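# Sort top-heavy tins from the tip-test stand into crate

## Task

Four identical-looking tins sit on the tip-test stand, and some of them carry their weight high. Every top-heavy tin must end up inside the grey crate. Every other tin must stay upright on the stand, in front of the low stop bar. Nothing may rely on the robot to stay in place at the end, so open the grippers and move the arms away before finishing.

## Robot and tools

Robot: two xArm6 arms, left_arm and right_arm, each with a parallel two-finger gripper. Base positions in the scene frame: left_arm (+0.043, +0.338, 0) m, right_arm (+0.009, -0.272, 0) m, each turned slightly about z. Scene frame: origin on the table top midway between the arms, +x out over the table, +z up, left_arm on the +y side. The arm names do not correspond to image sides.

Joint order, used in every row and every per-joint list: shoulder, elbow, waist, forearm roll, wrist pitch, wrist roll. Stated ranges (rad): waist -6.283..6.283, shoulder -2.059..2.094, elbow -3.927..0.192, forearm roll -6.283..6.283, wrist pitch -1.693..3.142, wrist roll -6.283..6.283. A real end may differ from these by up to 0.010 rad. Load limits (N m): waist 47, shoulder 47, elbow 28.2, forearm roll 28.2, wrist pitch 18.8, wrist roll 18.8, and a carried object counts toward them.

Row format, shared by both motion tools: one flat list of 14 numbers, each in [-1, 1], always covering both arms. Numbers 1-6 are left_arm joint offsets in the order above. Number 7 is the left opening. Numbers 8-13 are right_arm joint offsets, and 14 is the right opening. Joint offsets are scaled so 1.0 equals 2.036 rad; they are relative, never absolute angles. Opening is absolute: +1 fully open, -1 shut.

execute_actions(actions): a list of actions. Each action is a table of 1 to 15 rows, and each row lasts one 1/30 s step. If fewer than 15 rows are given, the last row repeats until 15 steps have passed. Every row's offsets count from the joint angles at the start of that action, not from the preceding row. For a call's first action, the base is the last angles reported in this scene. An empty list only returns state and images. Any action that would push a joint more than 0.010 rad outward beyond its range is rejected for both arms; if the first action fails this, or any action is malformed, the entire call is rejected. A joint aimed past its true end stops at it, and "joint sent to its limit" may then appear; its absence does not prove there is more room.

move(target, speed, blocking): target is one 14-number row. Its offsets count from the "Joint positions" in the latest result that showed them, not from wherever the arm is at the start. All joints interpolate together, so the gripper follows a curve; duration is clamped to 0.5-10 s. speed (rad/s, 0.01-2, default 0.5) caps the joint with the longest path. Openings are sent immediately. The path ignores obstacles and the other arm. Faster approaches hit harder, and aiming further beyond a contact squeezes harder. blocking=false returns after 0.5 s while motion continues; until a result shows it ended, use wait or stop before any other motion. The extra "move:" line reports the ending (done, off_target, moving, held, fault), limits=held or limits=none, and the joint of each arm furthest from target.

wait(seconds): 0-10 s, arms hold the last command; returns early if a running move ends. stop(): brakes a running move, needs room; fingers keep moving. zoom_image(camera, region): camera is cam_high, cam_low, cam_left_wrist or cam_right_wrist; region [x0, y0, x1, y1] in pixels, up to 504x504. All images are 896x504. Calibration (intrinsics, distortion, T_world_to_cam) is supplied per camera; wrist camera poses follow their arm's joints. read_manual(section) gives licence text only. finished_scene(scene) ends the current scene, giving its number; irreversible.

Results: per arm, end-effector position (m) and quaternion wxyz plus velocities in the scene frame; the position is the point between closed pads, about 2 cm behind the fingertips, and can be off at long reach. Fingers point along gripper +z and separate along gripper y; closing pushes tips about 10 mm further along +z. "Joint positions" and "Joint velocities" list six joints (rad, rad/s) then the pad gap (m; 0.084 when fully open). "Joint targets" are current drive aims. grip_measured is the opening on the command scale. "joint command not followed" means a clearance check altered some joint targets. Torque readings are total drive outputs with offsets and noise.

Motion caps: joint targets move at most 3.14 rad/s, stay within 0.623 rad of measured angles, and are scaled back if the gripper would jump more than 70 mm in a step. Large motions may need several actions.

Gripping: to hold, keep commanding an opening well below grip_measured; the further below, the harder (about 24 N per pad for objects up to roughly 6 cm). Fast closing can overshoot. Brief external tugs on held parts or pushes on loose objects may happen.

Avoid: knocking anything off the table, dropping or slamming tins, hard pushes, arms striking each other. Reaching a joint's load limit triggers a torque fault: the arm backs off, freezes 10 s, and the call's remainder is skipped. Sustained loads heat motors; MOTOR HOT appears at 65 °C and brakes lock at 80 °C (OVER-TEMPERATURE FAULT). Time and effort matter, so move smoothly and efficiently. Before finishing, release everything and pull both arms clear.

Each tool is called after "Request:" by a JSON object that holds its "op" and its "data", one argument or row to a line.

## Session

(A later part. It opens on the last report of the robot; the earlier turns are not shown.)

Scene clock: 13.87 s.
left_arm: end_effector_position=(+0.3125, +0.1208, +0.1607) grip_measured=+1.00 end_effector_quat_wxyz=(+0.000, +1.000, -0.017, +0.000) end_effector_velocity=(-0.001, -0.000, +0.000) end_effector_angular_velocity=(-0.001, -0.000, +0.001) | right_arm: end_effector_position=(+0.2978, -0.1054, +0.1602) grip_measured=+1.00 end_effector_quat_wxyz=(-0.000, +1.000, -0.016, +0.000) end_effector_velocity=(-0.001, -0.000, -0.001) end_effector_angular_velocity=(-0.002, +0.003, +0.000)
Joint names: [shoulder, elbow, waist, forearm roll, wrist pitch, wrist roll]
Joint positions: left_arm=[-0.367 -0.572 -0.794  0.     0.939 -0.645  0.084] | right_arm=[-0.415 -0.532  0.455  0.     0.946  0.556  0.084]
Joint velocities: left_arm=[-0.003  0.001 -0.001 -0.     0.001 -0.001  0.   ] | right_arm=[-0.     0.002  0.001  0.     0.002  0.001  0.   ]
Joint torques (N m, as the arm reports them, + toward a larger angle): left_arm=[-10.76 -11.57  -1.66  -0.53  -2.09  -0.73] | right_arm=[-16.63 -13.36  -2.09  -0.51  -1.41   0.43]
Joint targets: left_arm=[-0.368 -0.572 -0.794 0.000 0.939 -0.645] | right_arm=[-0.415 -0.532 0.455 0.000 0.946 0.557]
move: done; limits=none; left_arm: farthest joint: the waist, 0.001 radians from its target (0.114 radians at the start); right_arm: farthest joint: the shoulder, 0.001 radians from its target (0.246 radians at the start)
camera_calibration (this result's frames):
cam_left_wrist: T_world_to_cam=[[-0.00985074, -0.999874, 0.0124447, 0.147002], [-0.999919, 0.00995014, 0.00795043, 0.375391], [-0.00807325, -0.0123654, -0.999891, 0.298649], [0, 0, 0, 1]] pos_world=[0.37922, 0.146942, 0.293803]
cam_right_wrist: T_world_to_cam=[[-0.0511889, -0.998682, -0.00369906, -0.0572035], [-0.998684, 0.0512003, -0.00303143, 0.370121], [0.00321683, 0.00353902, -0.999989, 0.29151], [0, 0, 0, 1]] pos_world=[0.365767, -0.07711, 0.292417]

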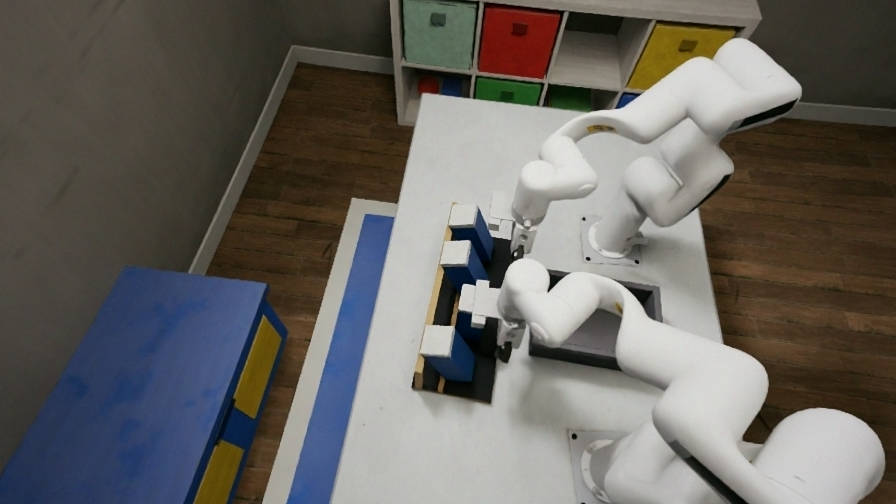

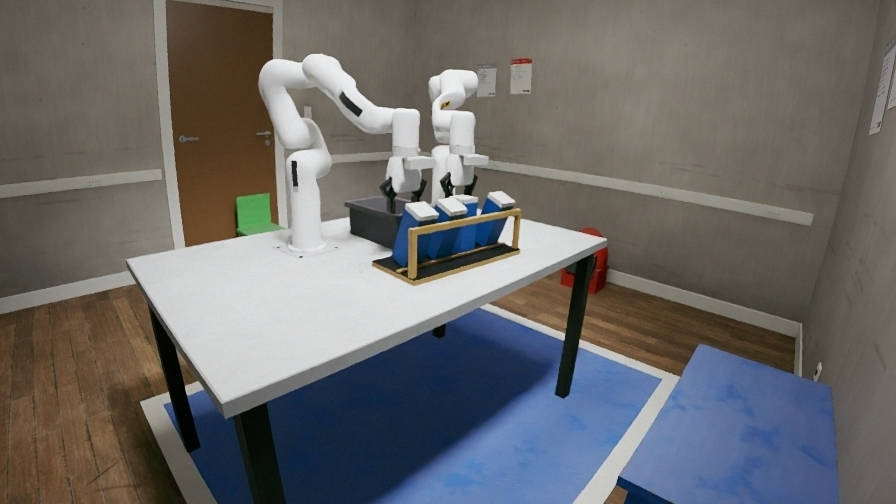

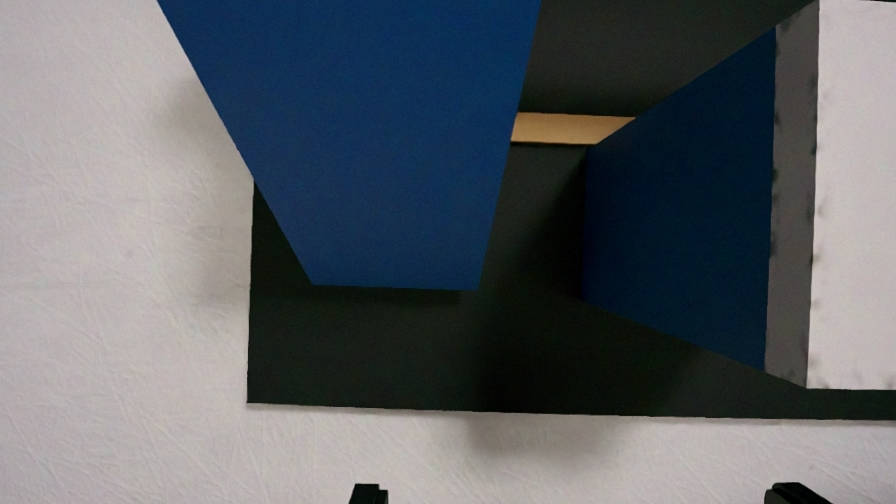

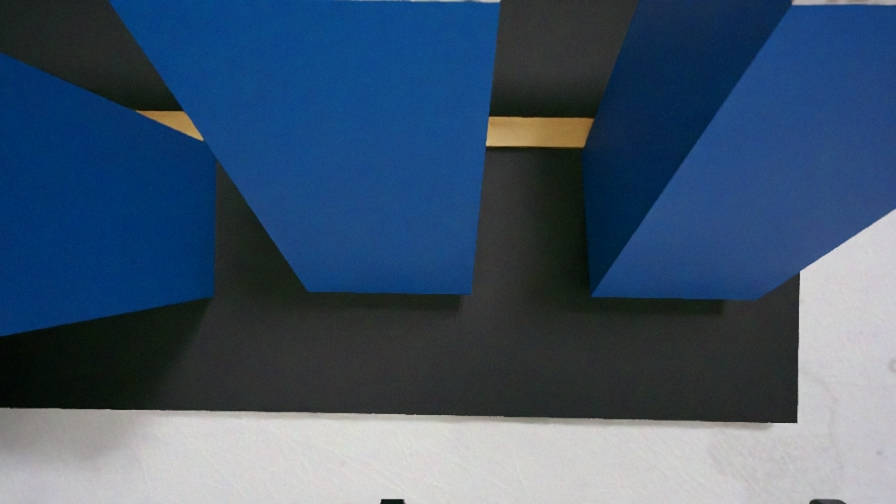

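Request:
{"op": "move", "data": {
  "target": [-0.0579,0.0388,0.0639,0,0.0191,0.0635,1, 0.0605,-0.0586,-0.1087,0,-0.0013,-0.1082,1],
  "speed": 0.35
}}

Request:
{"op": "move", "data": {
  "target": [0.1083,-0.0903,0.0418,0,-0.0181,0.0418,1, 0,0,0,0,0,0,1],
  "speed": 0.35
}}

Scene clock: 17.60 s.
left_arm: end_effector_position=(+0.3146, +0.1721, +0.1651) grip_measured=+1.00 end_effector_quat_wxyz=(+0.000, +1.000, -0.017, +0.000) end_effector_velocity=(-0.000, +0.001, +0.000) end_effector_angular_velocity=(+0.001, +0.000, +0.001) | right_arm: end_effector_position=(+0.3600, -0.1625, +0.1648) grip_measured=+1.00 end_effector_quat_wxyz=(-0.000, +1.000, -0.017, -0.000) end_effector_velocity=(+0.001, -0.001, -0.001) end_effector_angular_velocity=(-0.000, +0.001, -0.002)
Joint names: [shoulder, elbow, waist, forearm roll, wrist pitch, wrist roll]
Joint positions: left_arm=[-0.485 -0.493 -0.664  0.     0.977 -0.516  0.084] | right_arm=[-0.292 -0.651  0.234  0.     0.944  0.336  0.084]
Joint velocities: left_arm=[-0.002  0.001  0.002  0.     0.001  0.001 -0.   ] | right_arm=[ 0.003 -0.002 -0.004  0.    -0.001 -0.002 -0.   ]
Joint torques (N m, as the arm reports them, + toward a larger angle): left_arm=[ -8.98 -11.67  -1.77  -0.47  -2.24  -0.82] | right_arm=[-20.13 -13.37  -2.23  -0.52  -1.35   0.4 ]
Joint targets: left_arm=[-0.485 -0.493 -0.664 0.000 0.977 -0.516] | right_arm=[-0.292 -0.651 0.234 0.000 0.944 0.336]
move: done; limits=none; left_arm: farthest joint: the waist, 0.000 radians from its target (0.130 radians at the start); right_arm: farthest joint: the waist, 0.001 radians from its target (0.222 radians at the start)
camera_calibration (this result's frames):
cam_left_wrist: T_world_to_cam=[[-0.00915426, -0.999882, 0.0123272, 0.198021], [-0.999925, 0.00925286, 0.00796544, 0.377061], [-0.00807856, -0.0122533, -0.999892, 0.30377], [0, 0, 0, 1]] pos_world=[0.3813, 0.198231, 0.298293]
cam_right_wrist: T_world_to_cam=[[-0.0519685, -0.998643, -0.00323363, -0.110808], [-0.998646, 0.0519752, -0.00200505, 0.435137], [0.0021704, 0.00312505, -0.999993, 0.29642], [0, 0, 0, 1]] pos_world=[0.428146, -0.1342, 0.296932]

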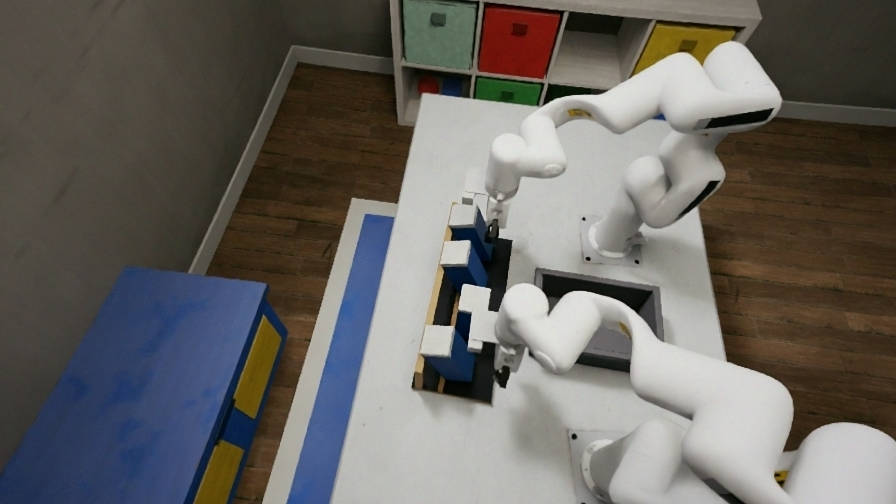

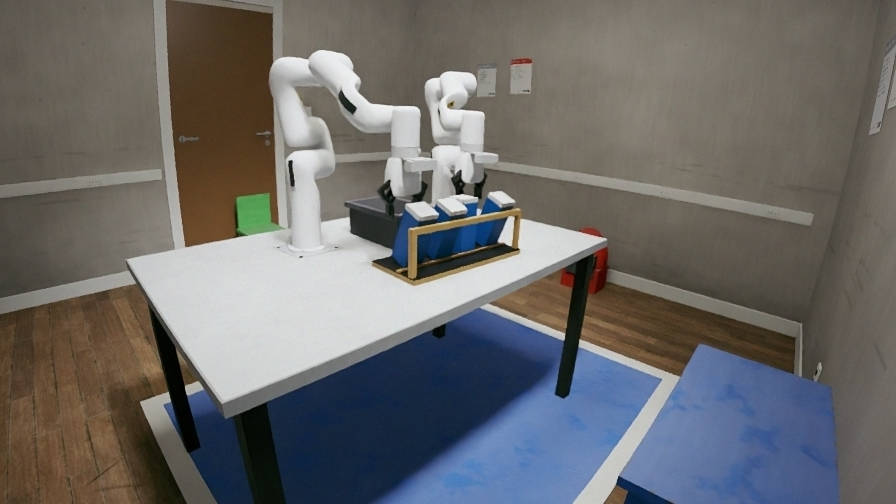

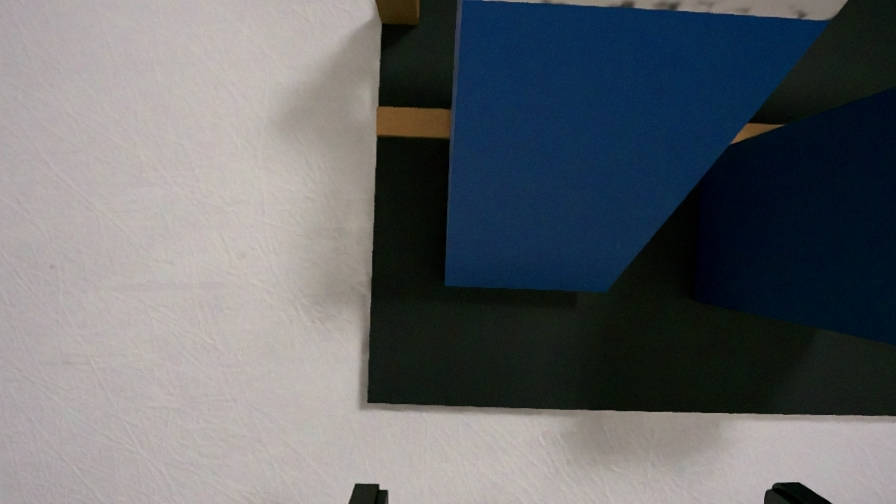

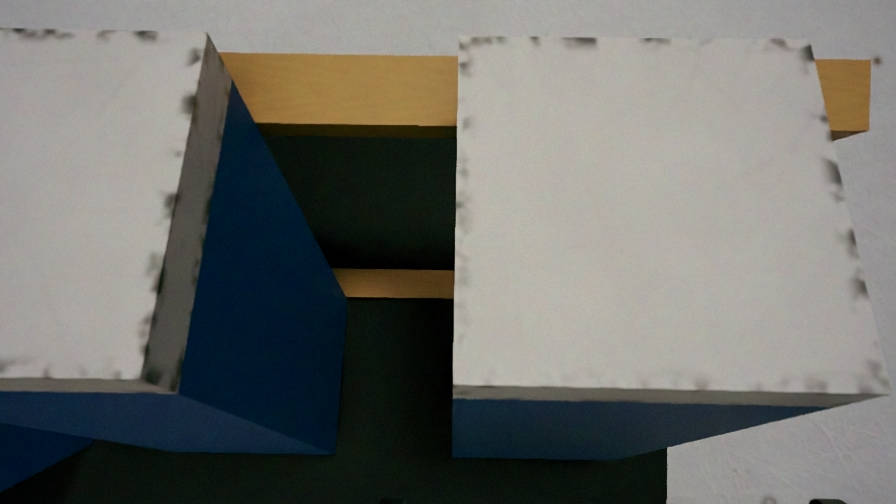

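Scene clock: 18.77 s.
left_arm: end_effector_position=(+0.3792, +0.1699, +0.1653) grip_measured=+1.00 end_effector_quat_wxyz=(+0.000, +1.000, -0.017, +0.000) end_effector_velocity=(+0.002, -0.000, +0.000) end_effector_angular_velocity=(-0.001, -0.002, +0.001) | right_arm: end_effector_position=(+0.3600, -0.1625, +0.1648) grip_measured=+1.00 end_effector_quat_wxyz=(-0.000, +1.000, -0.017, -0.000) end_effector_velocity=(-0.001, +0.000, -0.001) end_effector_angular_velocity=(-0.001, +0.004, -0.000)
Joint names: [shoulder, elbow, waist, forearm roll, wrist pitch, wrist roll]
Joint positions: left_arm=[-0.265 -0.677 -0.579  0.     0.941 -0.431  0.084] | right_arm=[-0.292 -0.651  0.234  0.     0.944  0.336  0.084]
Joint velocities: left_arm=[ 0.003 -0.003  0.002 -0.    -0.002  0.001  0.   ] | right_arm=[0.001 0.001 0.001 0.001 0.001 0.    0.   ]
Joint torques (N m, as the arm reports them, + toward a larger angle): left_arm=[-12.95 -11.57  -1.5   -0.48  -2.04  -0.75] | right_arm=[-19.89 -13.29  -2.24  -0.49  -1.36   0.35]
Joint targets: left_arm=[-0.265 -0.677 -0.579 0.000 0.941 -0.431] | right_arm=[-0.292 -0.651 0.234 0.000 0.944 0.336]
move: done; limits=none; left_arm: farthest joint: the shoulder, 0.001 radians from its target (0.220 radians at the start); right_arm: farthest joint: the waist, 0.000 radians from its target (0.000 radians at the start)
camera_calibration (this result's frames):
cam_left_wrist: T_world_to_cam=[[-0.00925068, -0.99988, 0.0124029, 0.196419], [-0.999927, 0.00934657, 0.00769537, 0.441739], [-0.00781038, -0.0123308, -0.999893, 0.304289], [0, 0, 0, 1]] pos_world=[0.4459, 0.196019, 0.298421]
cam_right_wrist: T_world_to_cam=[[-0.0519685, -0.998643, -0.0032335, -0.110808], [-0.998646, 0.0519751, -0.00200494, 0.435137], [0.00217029, 0.00312493, -0.999993, 0.29642], [0, 0, 0, 1]] pos_world=[0.428146, -0.1342, 0.296932]

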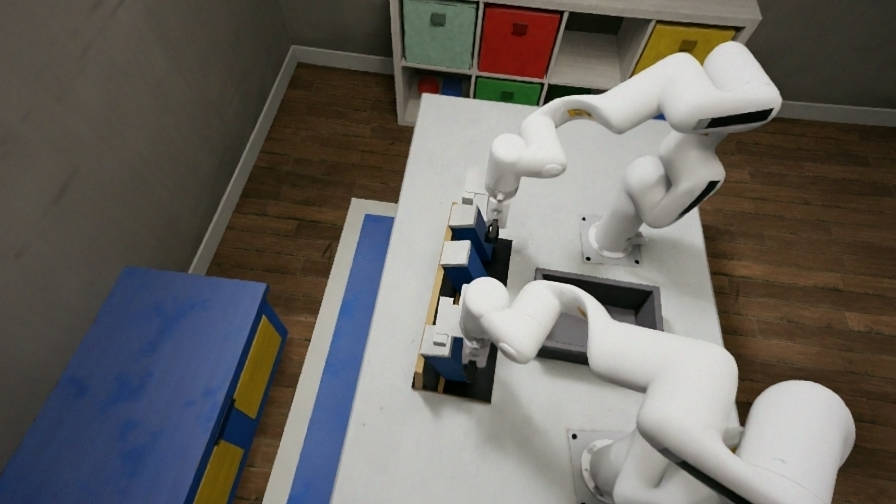

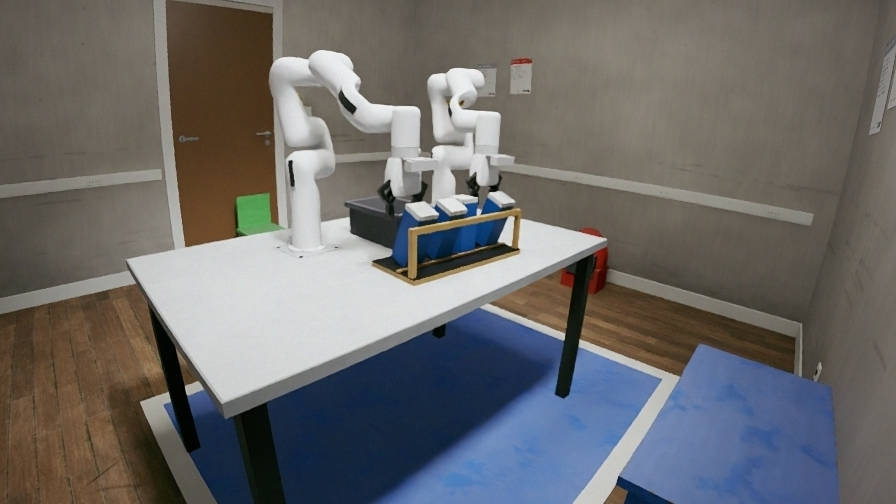

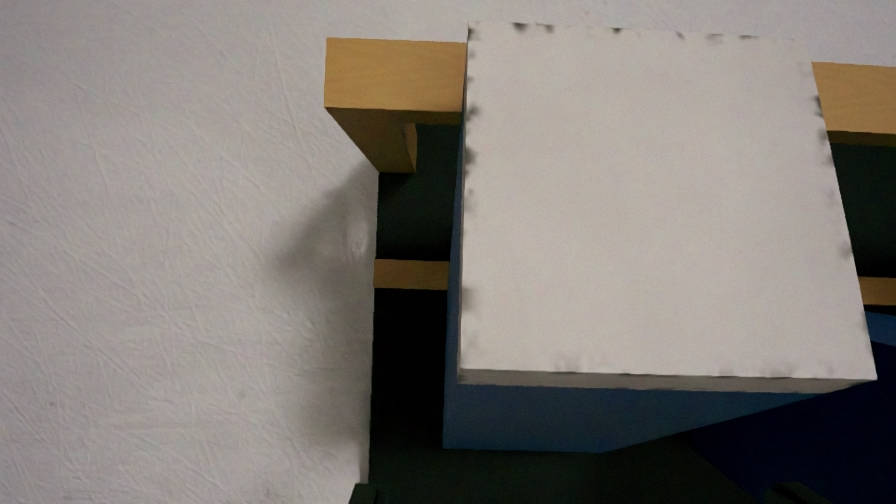

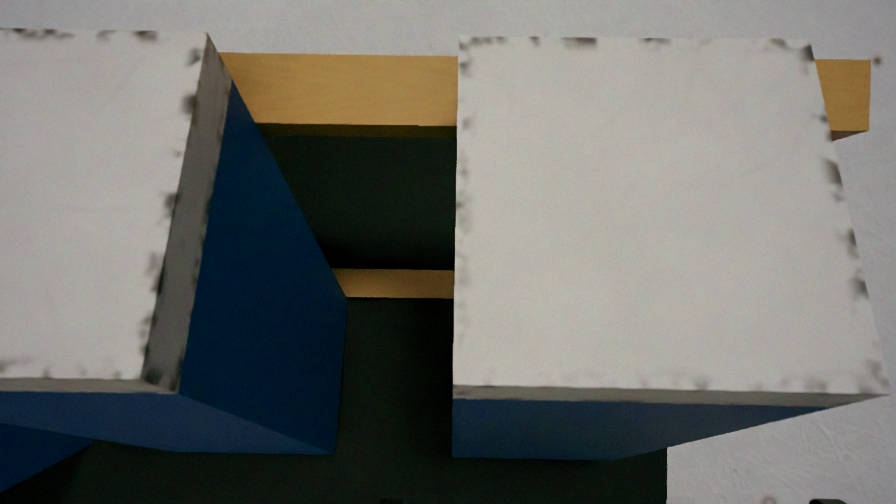

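Request:
{"op": "move", "data": {
  "target": [0.0964,-0.0982,0.0250,0,0.0018,0.0250,1, 0.1006,-0.1005,-0.0255,0,0,-0.0255,1],
  "speed": 0.2
}}

Request:
{"op": "execute_actions", "data": {
  "actions": [
    [[0,0,0,0,0,0,-0.2, 0,0,0,0,0,0,-0.2]],
    [[0,0,0,0,0,0,-0.2, 0,0,0,0,0,0,-0.2]]
  ]
}}

Scene clock: 20.83 s.
left_arm: end_effector_position=(+0.4396, +0.1642, +0.1654) grip_measured=+1.00 end_effector_quat_wxyz=(+0.000, +1.000, -0.017, +0.000) end_effector_velocity=(+0.001, +0.000, -0.000) end_effector_angular_velocity=(-0.000, +0.000, +0.001) | right_arm: end_effector_position=(+0.4224, -0.1662, +0.1650) grip_measured=+1.00 end_effector_quat_wxyz=(-0.000, +1.000, -0.017, -0.000) end_effector_velocity=(+0.001, +0.001, +0.000) end_effector_angular_velocity=(-0.000, -0.001, +0.003)
Joint names: [shoulder, elbow, waist, forearm roll, wrist pitch, wrist roll]
Joint positions: left_arm=[-0.069 -0.876 -0.528  0.     0.944 -0.38   0.084] | right_arm=[-0.087 -0.855  0.183  0.     0.944  0.285  0.084]
Joint velocities: left_arm=[ 0.003 -0.002  0.001 -0.     0.     0.    -0.   ] | right_arm=[ 0.003 -0.003  0.002 -0.    -0.    -0.001  0.   ]
Joint torques (N m, as the arm reports them, + toward a larger angle): left_arm=[-16.47 -11.74  -1.44  -0.49  -2.15  -0.71] | right_arm=[-25.46 -13.3   -2.12  -0.55  -1.35   0.43]
Joint targets: left_arm=[-0.069 -0.876 -0.528 0.000 0.944 -0.380] | right_arm=[-0.087 -0.856 0.182 0.000 0.944 0.285]
move: done; limits=none; left_arm: farthest joint: the elbow, 0.001 radians from its target (0.200 radians at the start); right_arm: farthest joint: the wrist roll, 0.001 radians from its target (0.052 radians at the start)
camera_calibration (this result's frames):
cam_left_wrist: T_world_to_cam=[[-0.00929694, -0.99988, 0.0123756, 0.191304], [-0.999927, 0.00939191, 0.00763851, 0.502204], [-0.00775383, -0.0123037, -0.999894, 0.304807], [0, 0, 0, 1]] pos_world=[0.506309, 0.190315, 0.298571]
cam_right_wrist: T_world_to_cam=[[-0.051916, -0.998646, -0.00323487, -0.111231], [-0.998649, 0.0519222, -0.00186581, 0.497585], [0.00203124, 0.00313364, -0.999993, 0.296529], [0, 0, 0, 1]] pos_world=[0.490536, -0.137845, 0.297096]

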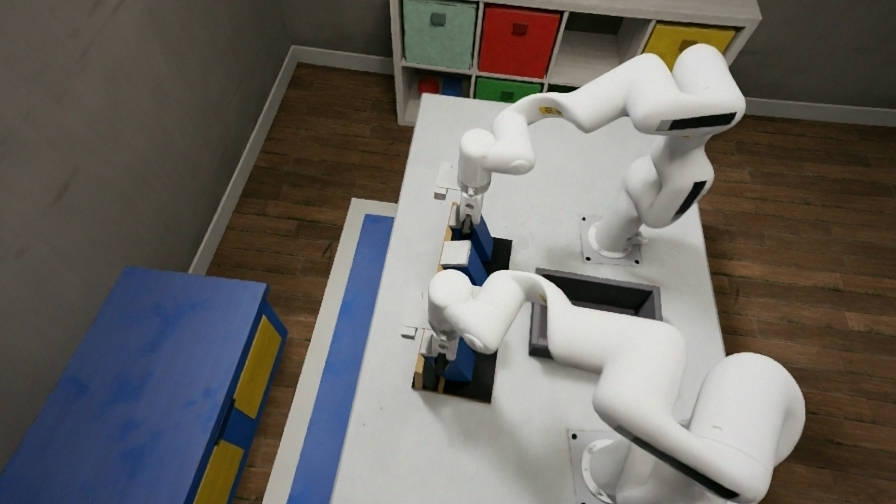

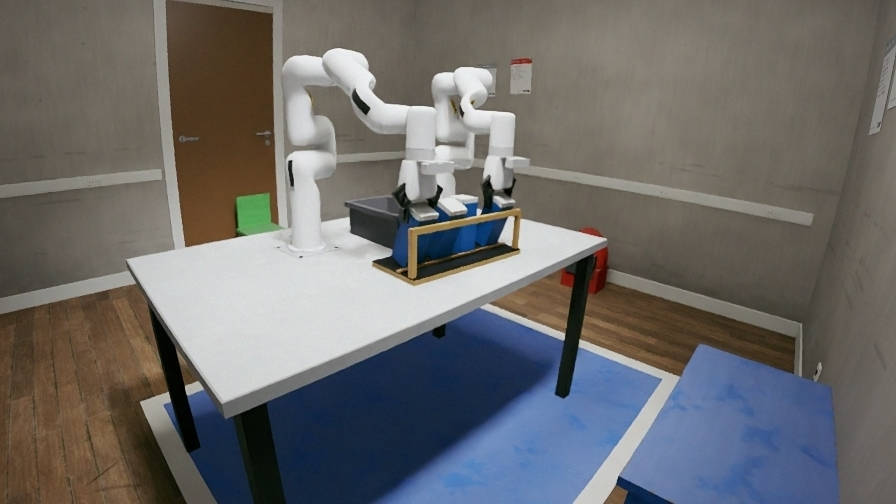

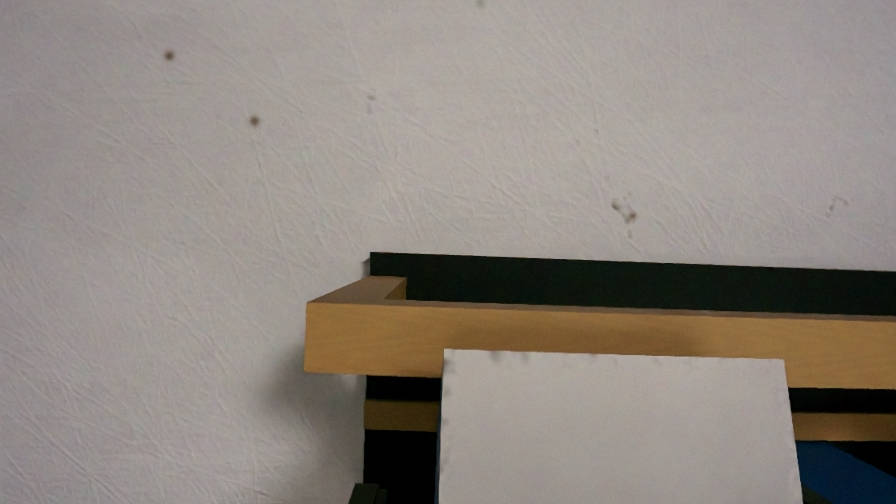

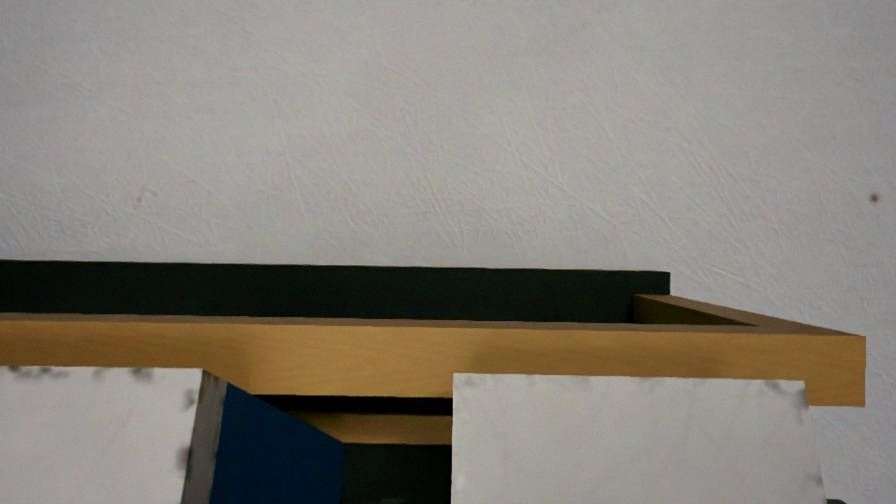

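Scene clock: 21.83 s.
left_arm: end_effector_position=(+0.4397, +0.1641, +0.1655) grip_measured=+0.48 end_effector_quat_wxyz=(+0.000, +1.000, -0.017, +0.001) end_effector_velocity=(+0.000, -0.000, +0.000) end_effector_angular_velocity=(-0.000, -0.001, -0.000) | right_arm: end_effector_position=(+0.4225, -0.1661, +0.1651) grip_measured=+0.49 end_effector_quat_wxyz=(-0.000, +1.000, -0.017, -0.000) end_effector_velocity=(-0.000, -0.000, -0.000) end_effector_angular_velocity=(-0.000, -0.000, -0.000)
Joint names: [shoulder, elbow, waist, forearm roll, wrist pitch, wrist roll]
Joint positions: left_arm=[-0.069 -0.876 -0.528  0.     0.944 -0.38   0.064] | right_arm=[-0.088 -0.855  0.183  0.001  0.944  0.285  0.064]
Joint velocities: left_arm=[-0.    -0.001  0.     0.    -0.     0.     0.   ] | right_arm=[-0.001  0.001  0.    -0.    -0.001  0.     0.   ]
Joint torques (N m, as the arm reports them, + toward a larger angle): left_arm=[-15.95 -11.16  -1.17  -0.35  -2.14  -0.87] | right_arm=[-24.79 -12.78  -2.49  -1.01  -1.19   0.38]
Joint targets: left_arm=[-0.069 -0.876 -0.528 0.000 0.944 -0.380] | right_arm=[-0.088 -0.855 0.183 0.001 0.944 0.285]
camera_calibration (this result's frames):
cam_left_wrist: T_world_to_cam=[[-0.00941268, -0.999877, 0.0125851, 0.191214], [-0.999928, 0.00950542, 0.00732901, 0.502288], [-0.00744773, -0.0125152, -0.999894, 0.304857], [0, 0, 0, 1]] pos_world=[0.506323, 0.190231, 0.298737]
cam_right_wrist: T_world_to_cam=[[-0.0518733, -0.998648, -0.00345351, -0.111112], [-0.998651, 0.0518813, -0.00227066, 0.497744], [0.00244676, 0.00333107, -0.999991, 0.296541], [0, 0, 0, 1]] pos_world=[0.490583, -0.137773, 0.297285]

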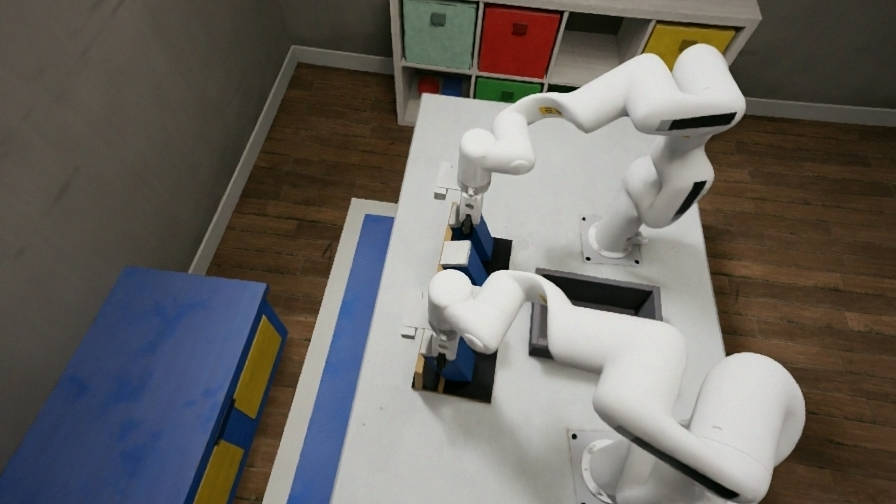

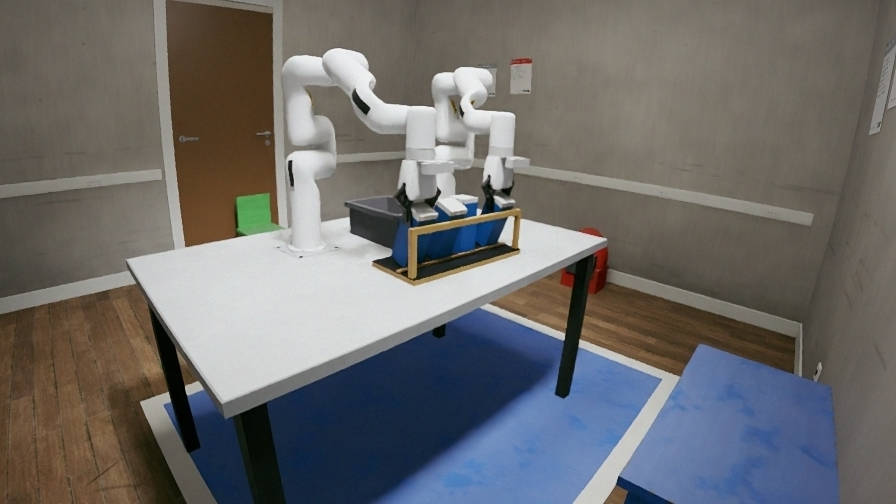

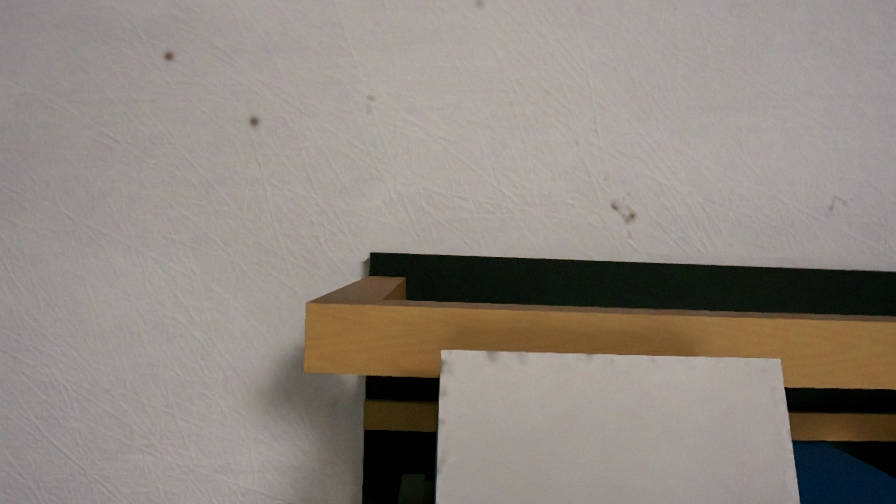

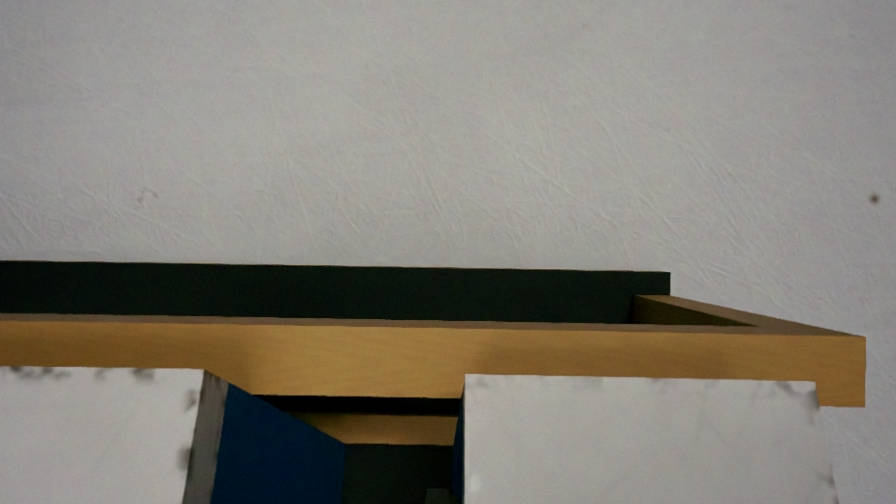

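Request:
{"op": "move", "data": {
  "target": [-0.1341,-0.1180,0,0,0.2526,0,-0.2, -0.1248,-0.1283,0,0,0.2526,0,-0.2],
  "speed": 0.45
}}

Request:
{"op": "move", "data": {
  "target": [-0.3526,0.2785,-0.6374,0,-0.0880,0.1866,-0.2, -0.2660,0.2436,0.3469,0,-0.1396,-0.1400,-0.2],
  "speed": 0.7
}}

Scene clock: 27.43 s.
left_arm: end_effector_position=(+0.3911, +0.1854, +0.3399) grip_measured=+0.48 end_effector_quat_wxyz=(-0.000, +1.000, -0.017, -0.000) end_effector_velocity=(-0.000, +0.000, +0.002) end_effector_angular_velocity=(-0.001, -0.002, -0.000) | right_arm: end_effector_position=(+0.3772, -0.1776, +0.3398) grip_measured=+0.49 end_effector_quat_wxyz=(-0.000, +1.000, -0.017, -0.000) end_effector_velocity=(-0.000, +0.000, +0.002) end_effector_angular_velocity=(+0.001, -0.003, +0.003)
Joint names: [shoulder, elbow, waist, forearm roll, wrist pitch, wrist roll]
Joint positions: left_arm=[-0.342 -1.116 -0.528  0.     1.458 -0.38   0.064] | right_arm=[-0.341 -1.116  0.183  0.001  1.457  0.285  0.064]
Joint velocities: left_arm=[-0.003 -0.003 -0.    -0.     0.002  0.    -0.   ] | right_arm=[-0.002 -0.003  0.001 -0.     0.002 -0.001 -0.   ]
Joint torques (N m, as the arm reports them, + toward a larger angle): left_arm=[-12.89 -13.16  -1.55  -0.35  -2.36  -0.8 ] | right_arm=[-20.85 -14.98  -2.16  -0.58  -1.55   0.49]
Joint targets: left_arm=[-0.342 -1.116 -0.528 0.000 1.459 -0.380] | right_arm=[-0.342 -1.117 0.183 0.001 1.458 0.285]
move: done; limits=none; left_arm: farthest joint: the waist, 0.000 radians from its target (0.000 radians at the start); right_arm: farthest joint: the shoulder, 0.001 radians from its target (0.254 radians at the start)
camera_calibration (this result's frames):
cam_left_wrist: T_world_to_cam=[[-0.00936186, -0.999885, 0.011951, 0.210112], [-0.999917, 0.00946698, 0.00877012, 0.451741], [-0.00888224, -0.0118679, -0.99989, 0.479577], [0, 0, 0, 1]] pos_world=[0.45793, 0.211503, 0.473051]
cam_right_wrist: T_world_to_cam=[[-0.0516275, -0.99866, -0.00369149, -0.124441], [-0.998662, 0.0516376, -0.00270168, 0.453637], [0.00288867, 0.00354707, -0.99999, 0.471224], [0, 0, 0, 1]] pos_world=[0.445244, -0.14937, 0.471985]

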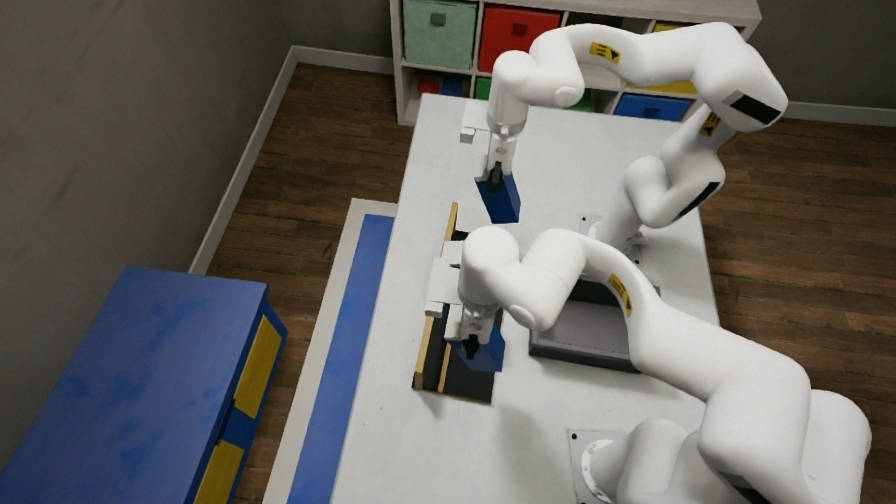

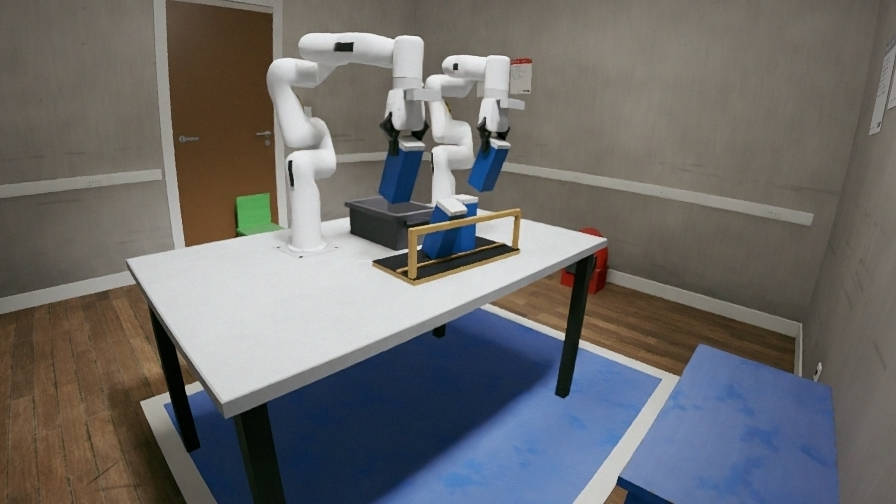

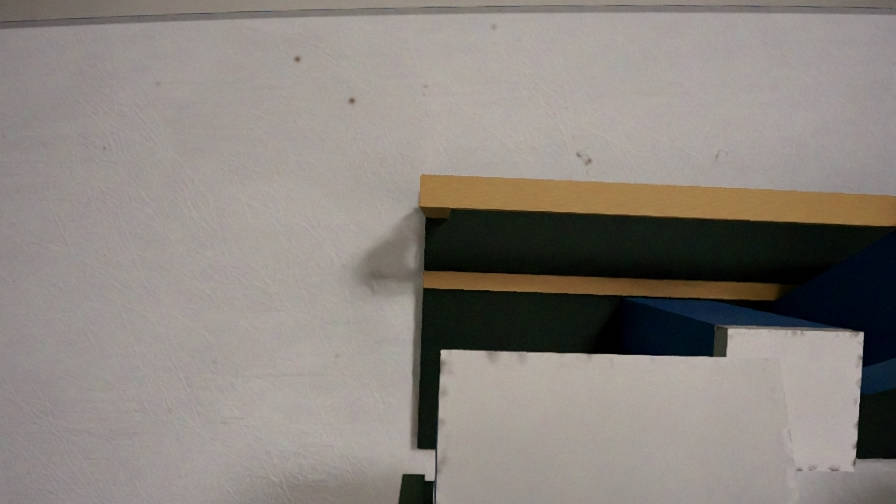

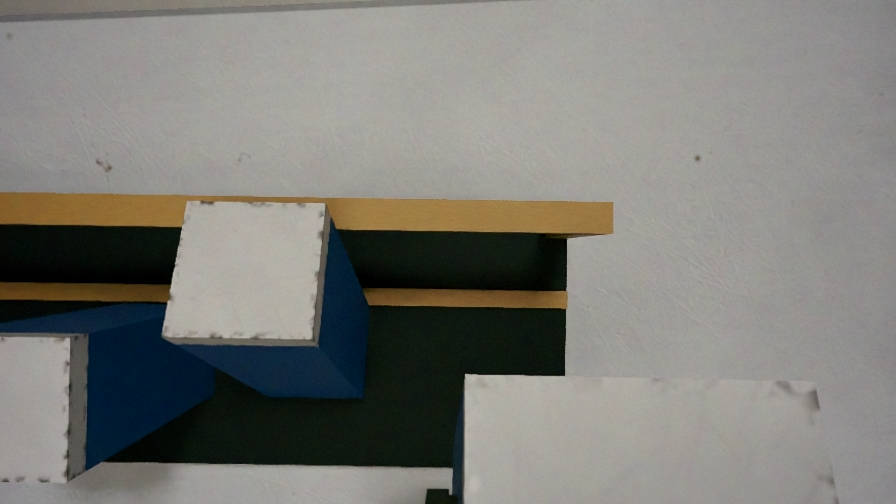

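Scene clock: 29.97 s.
left_arm: end_effector_position=(+0.0054, +0.0703, +0.3300) grip_measured=+0.48 end_effector_quat_wxyz=(-0.124, -0.647, +0.745, -0.108) end_effector_velocity=(-0.001, +0.001, -0.000) end_effector_angular_velocity=(-0.000, +0.000, -0.004) | right_arm: end_effector_position=(+0.1899, -0.0151, +0.3298) grip_measured=+0.49 end_effector_quat_wxyz=(-0.076, +0.876, +0.454, +0.146) end_effector_velocity=(-0.000, +0.001, +0.001) end_effector_angular_velocity=(+0.005, -0.002, +0.002)
Joint names: [shoulder, elbow, waist, forearm roll, wrist pitch, wrist roll]
Joint positions: left_arm=[-1.059 -0.549 -1.825  0.     1.279 -0.     0.064] | right_arm=[-0.883 -0.62   0.889  0.001  1.173 -0.     0.064]
Joint velocities: left_arm=[-0.002  0.001 -0.004 -0.     0.001  0.001 -0.   ] | right_arm=[-0.003  0.     0.002  0.001 -0.002 -0.    -0.   ]
Joint torques (N m, as the arm reports them, + toward a larger angle): left_arm=[ -1.58 -13.25  -1.93  -0.44  -3.65  -0.79] | right_arm=[ -7.96 -15.55  -2.1   -0.53  -2.11   0.45]
Joint targets: left_arm=[-1.060 -0.549 -1.826 0.000 1.279 -0.000] | right_arm=[-0.883 -0.620 0.889 0.001 1.173 -0.000]
move: done; limits=none; left_arm: farthest joint: the waist, 0.000 radians from its target (1.297 radians at the start); right_arm: farthest joint: the waist, 0.001 radians from its target (0.706 radians at the start)
camera_calibration (this result's frames):
cam_left_wrist: T_world_to_cam=[[-0.992545, 0.120324, 0.0194039, 0.0155538], [0.108122, 0.942765, -0.315442, 0.102706], [-0.0562484, -0.310992, -0.948747, 0.469224], [0, 0, 0, 1]] pos_world=[0.0307262, 0.047226, 0.47727]
cam_right_wrist: T_world_to_cam=[[0.808244, -0.588772, -0.00938018, -0.127069], [-0.55903, -0.762216, -0.326363, 0.269124], [0.185004, 0.269025, -0.945198, 0.412578], [0, 0, 0, 1]] pos_world=[0.176822, 0.0193218, 0.476608]

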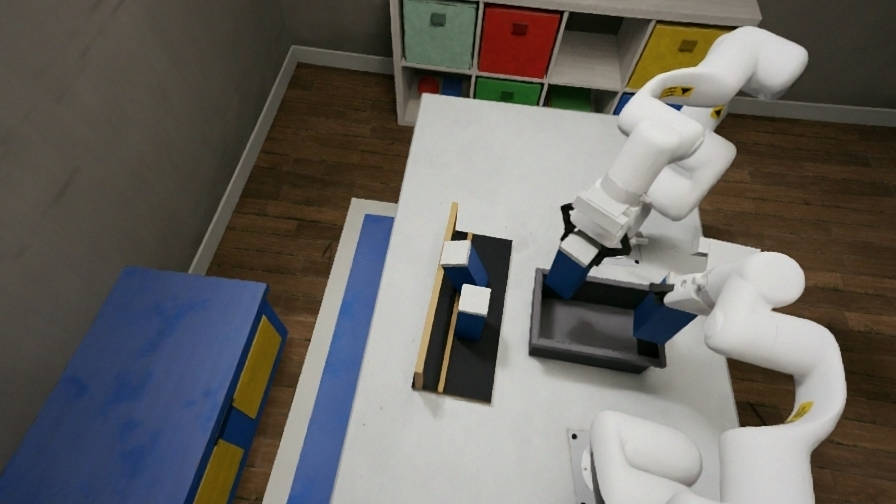

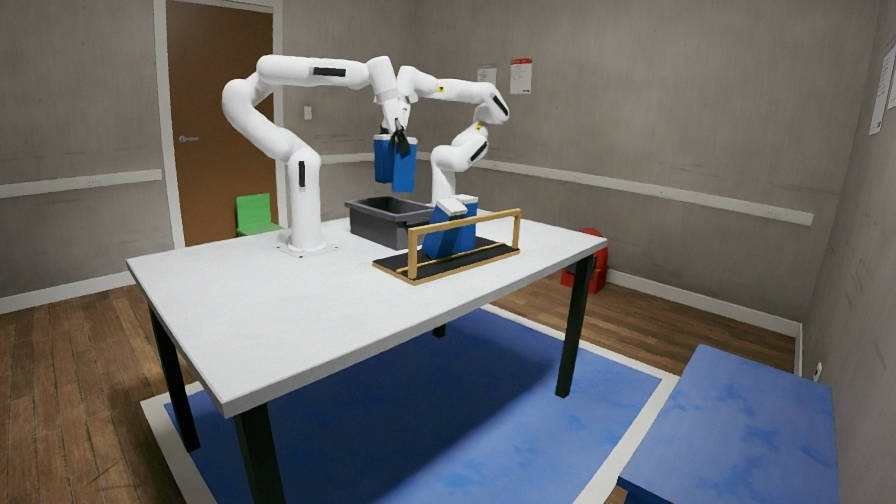

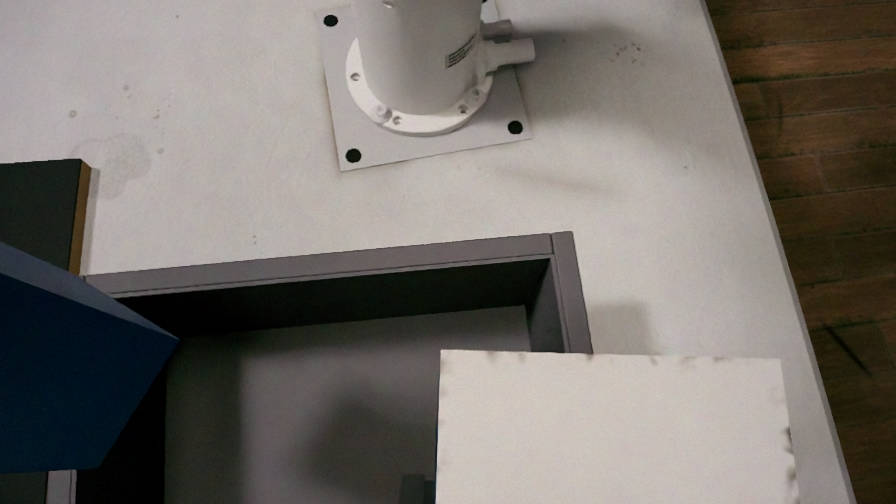

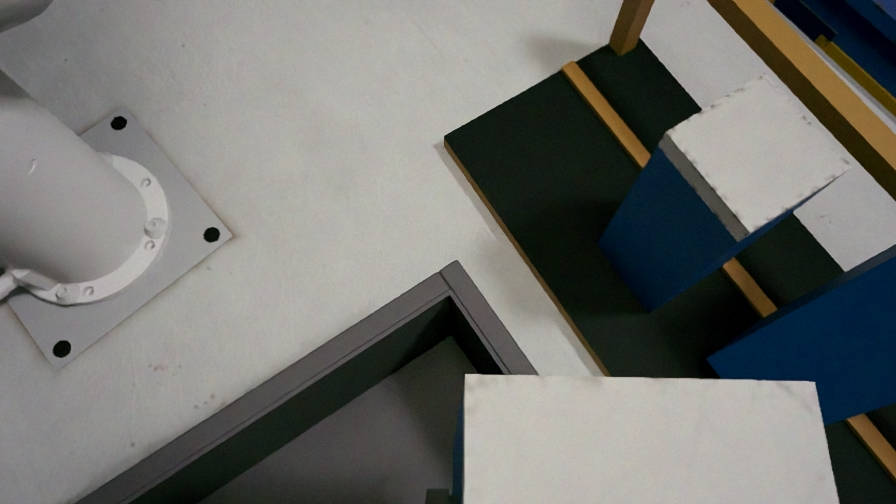

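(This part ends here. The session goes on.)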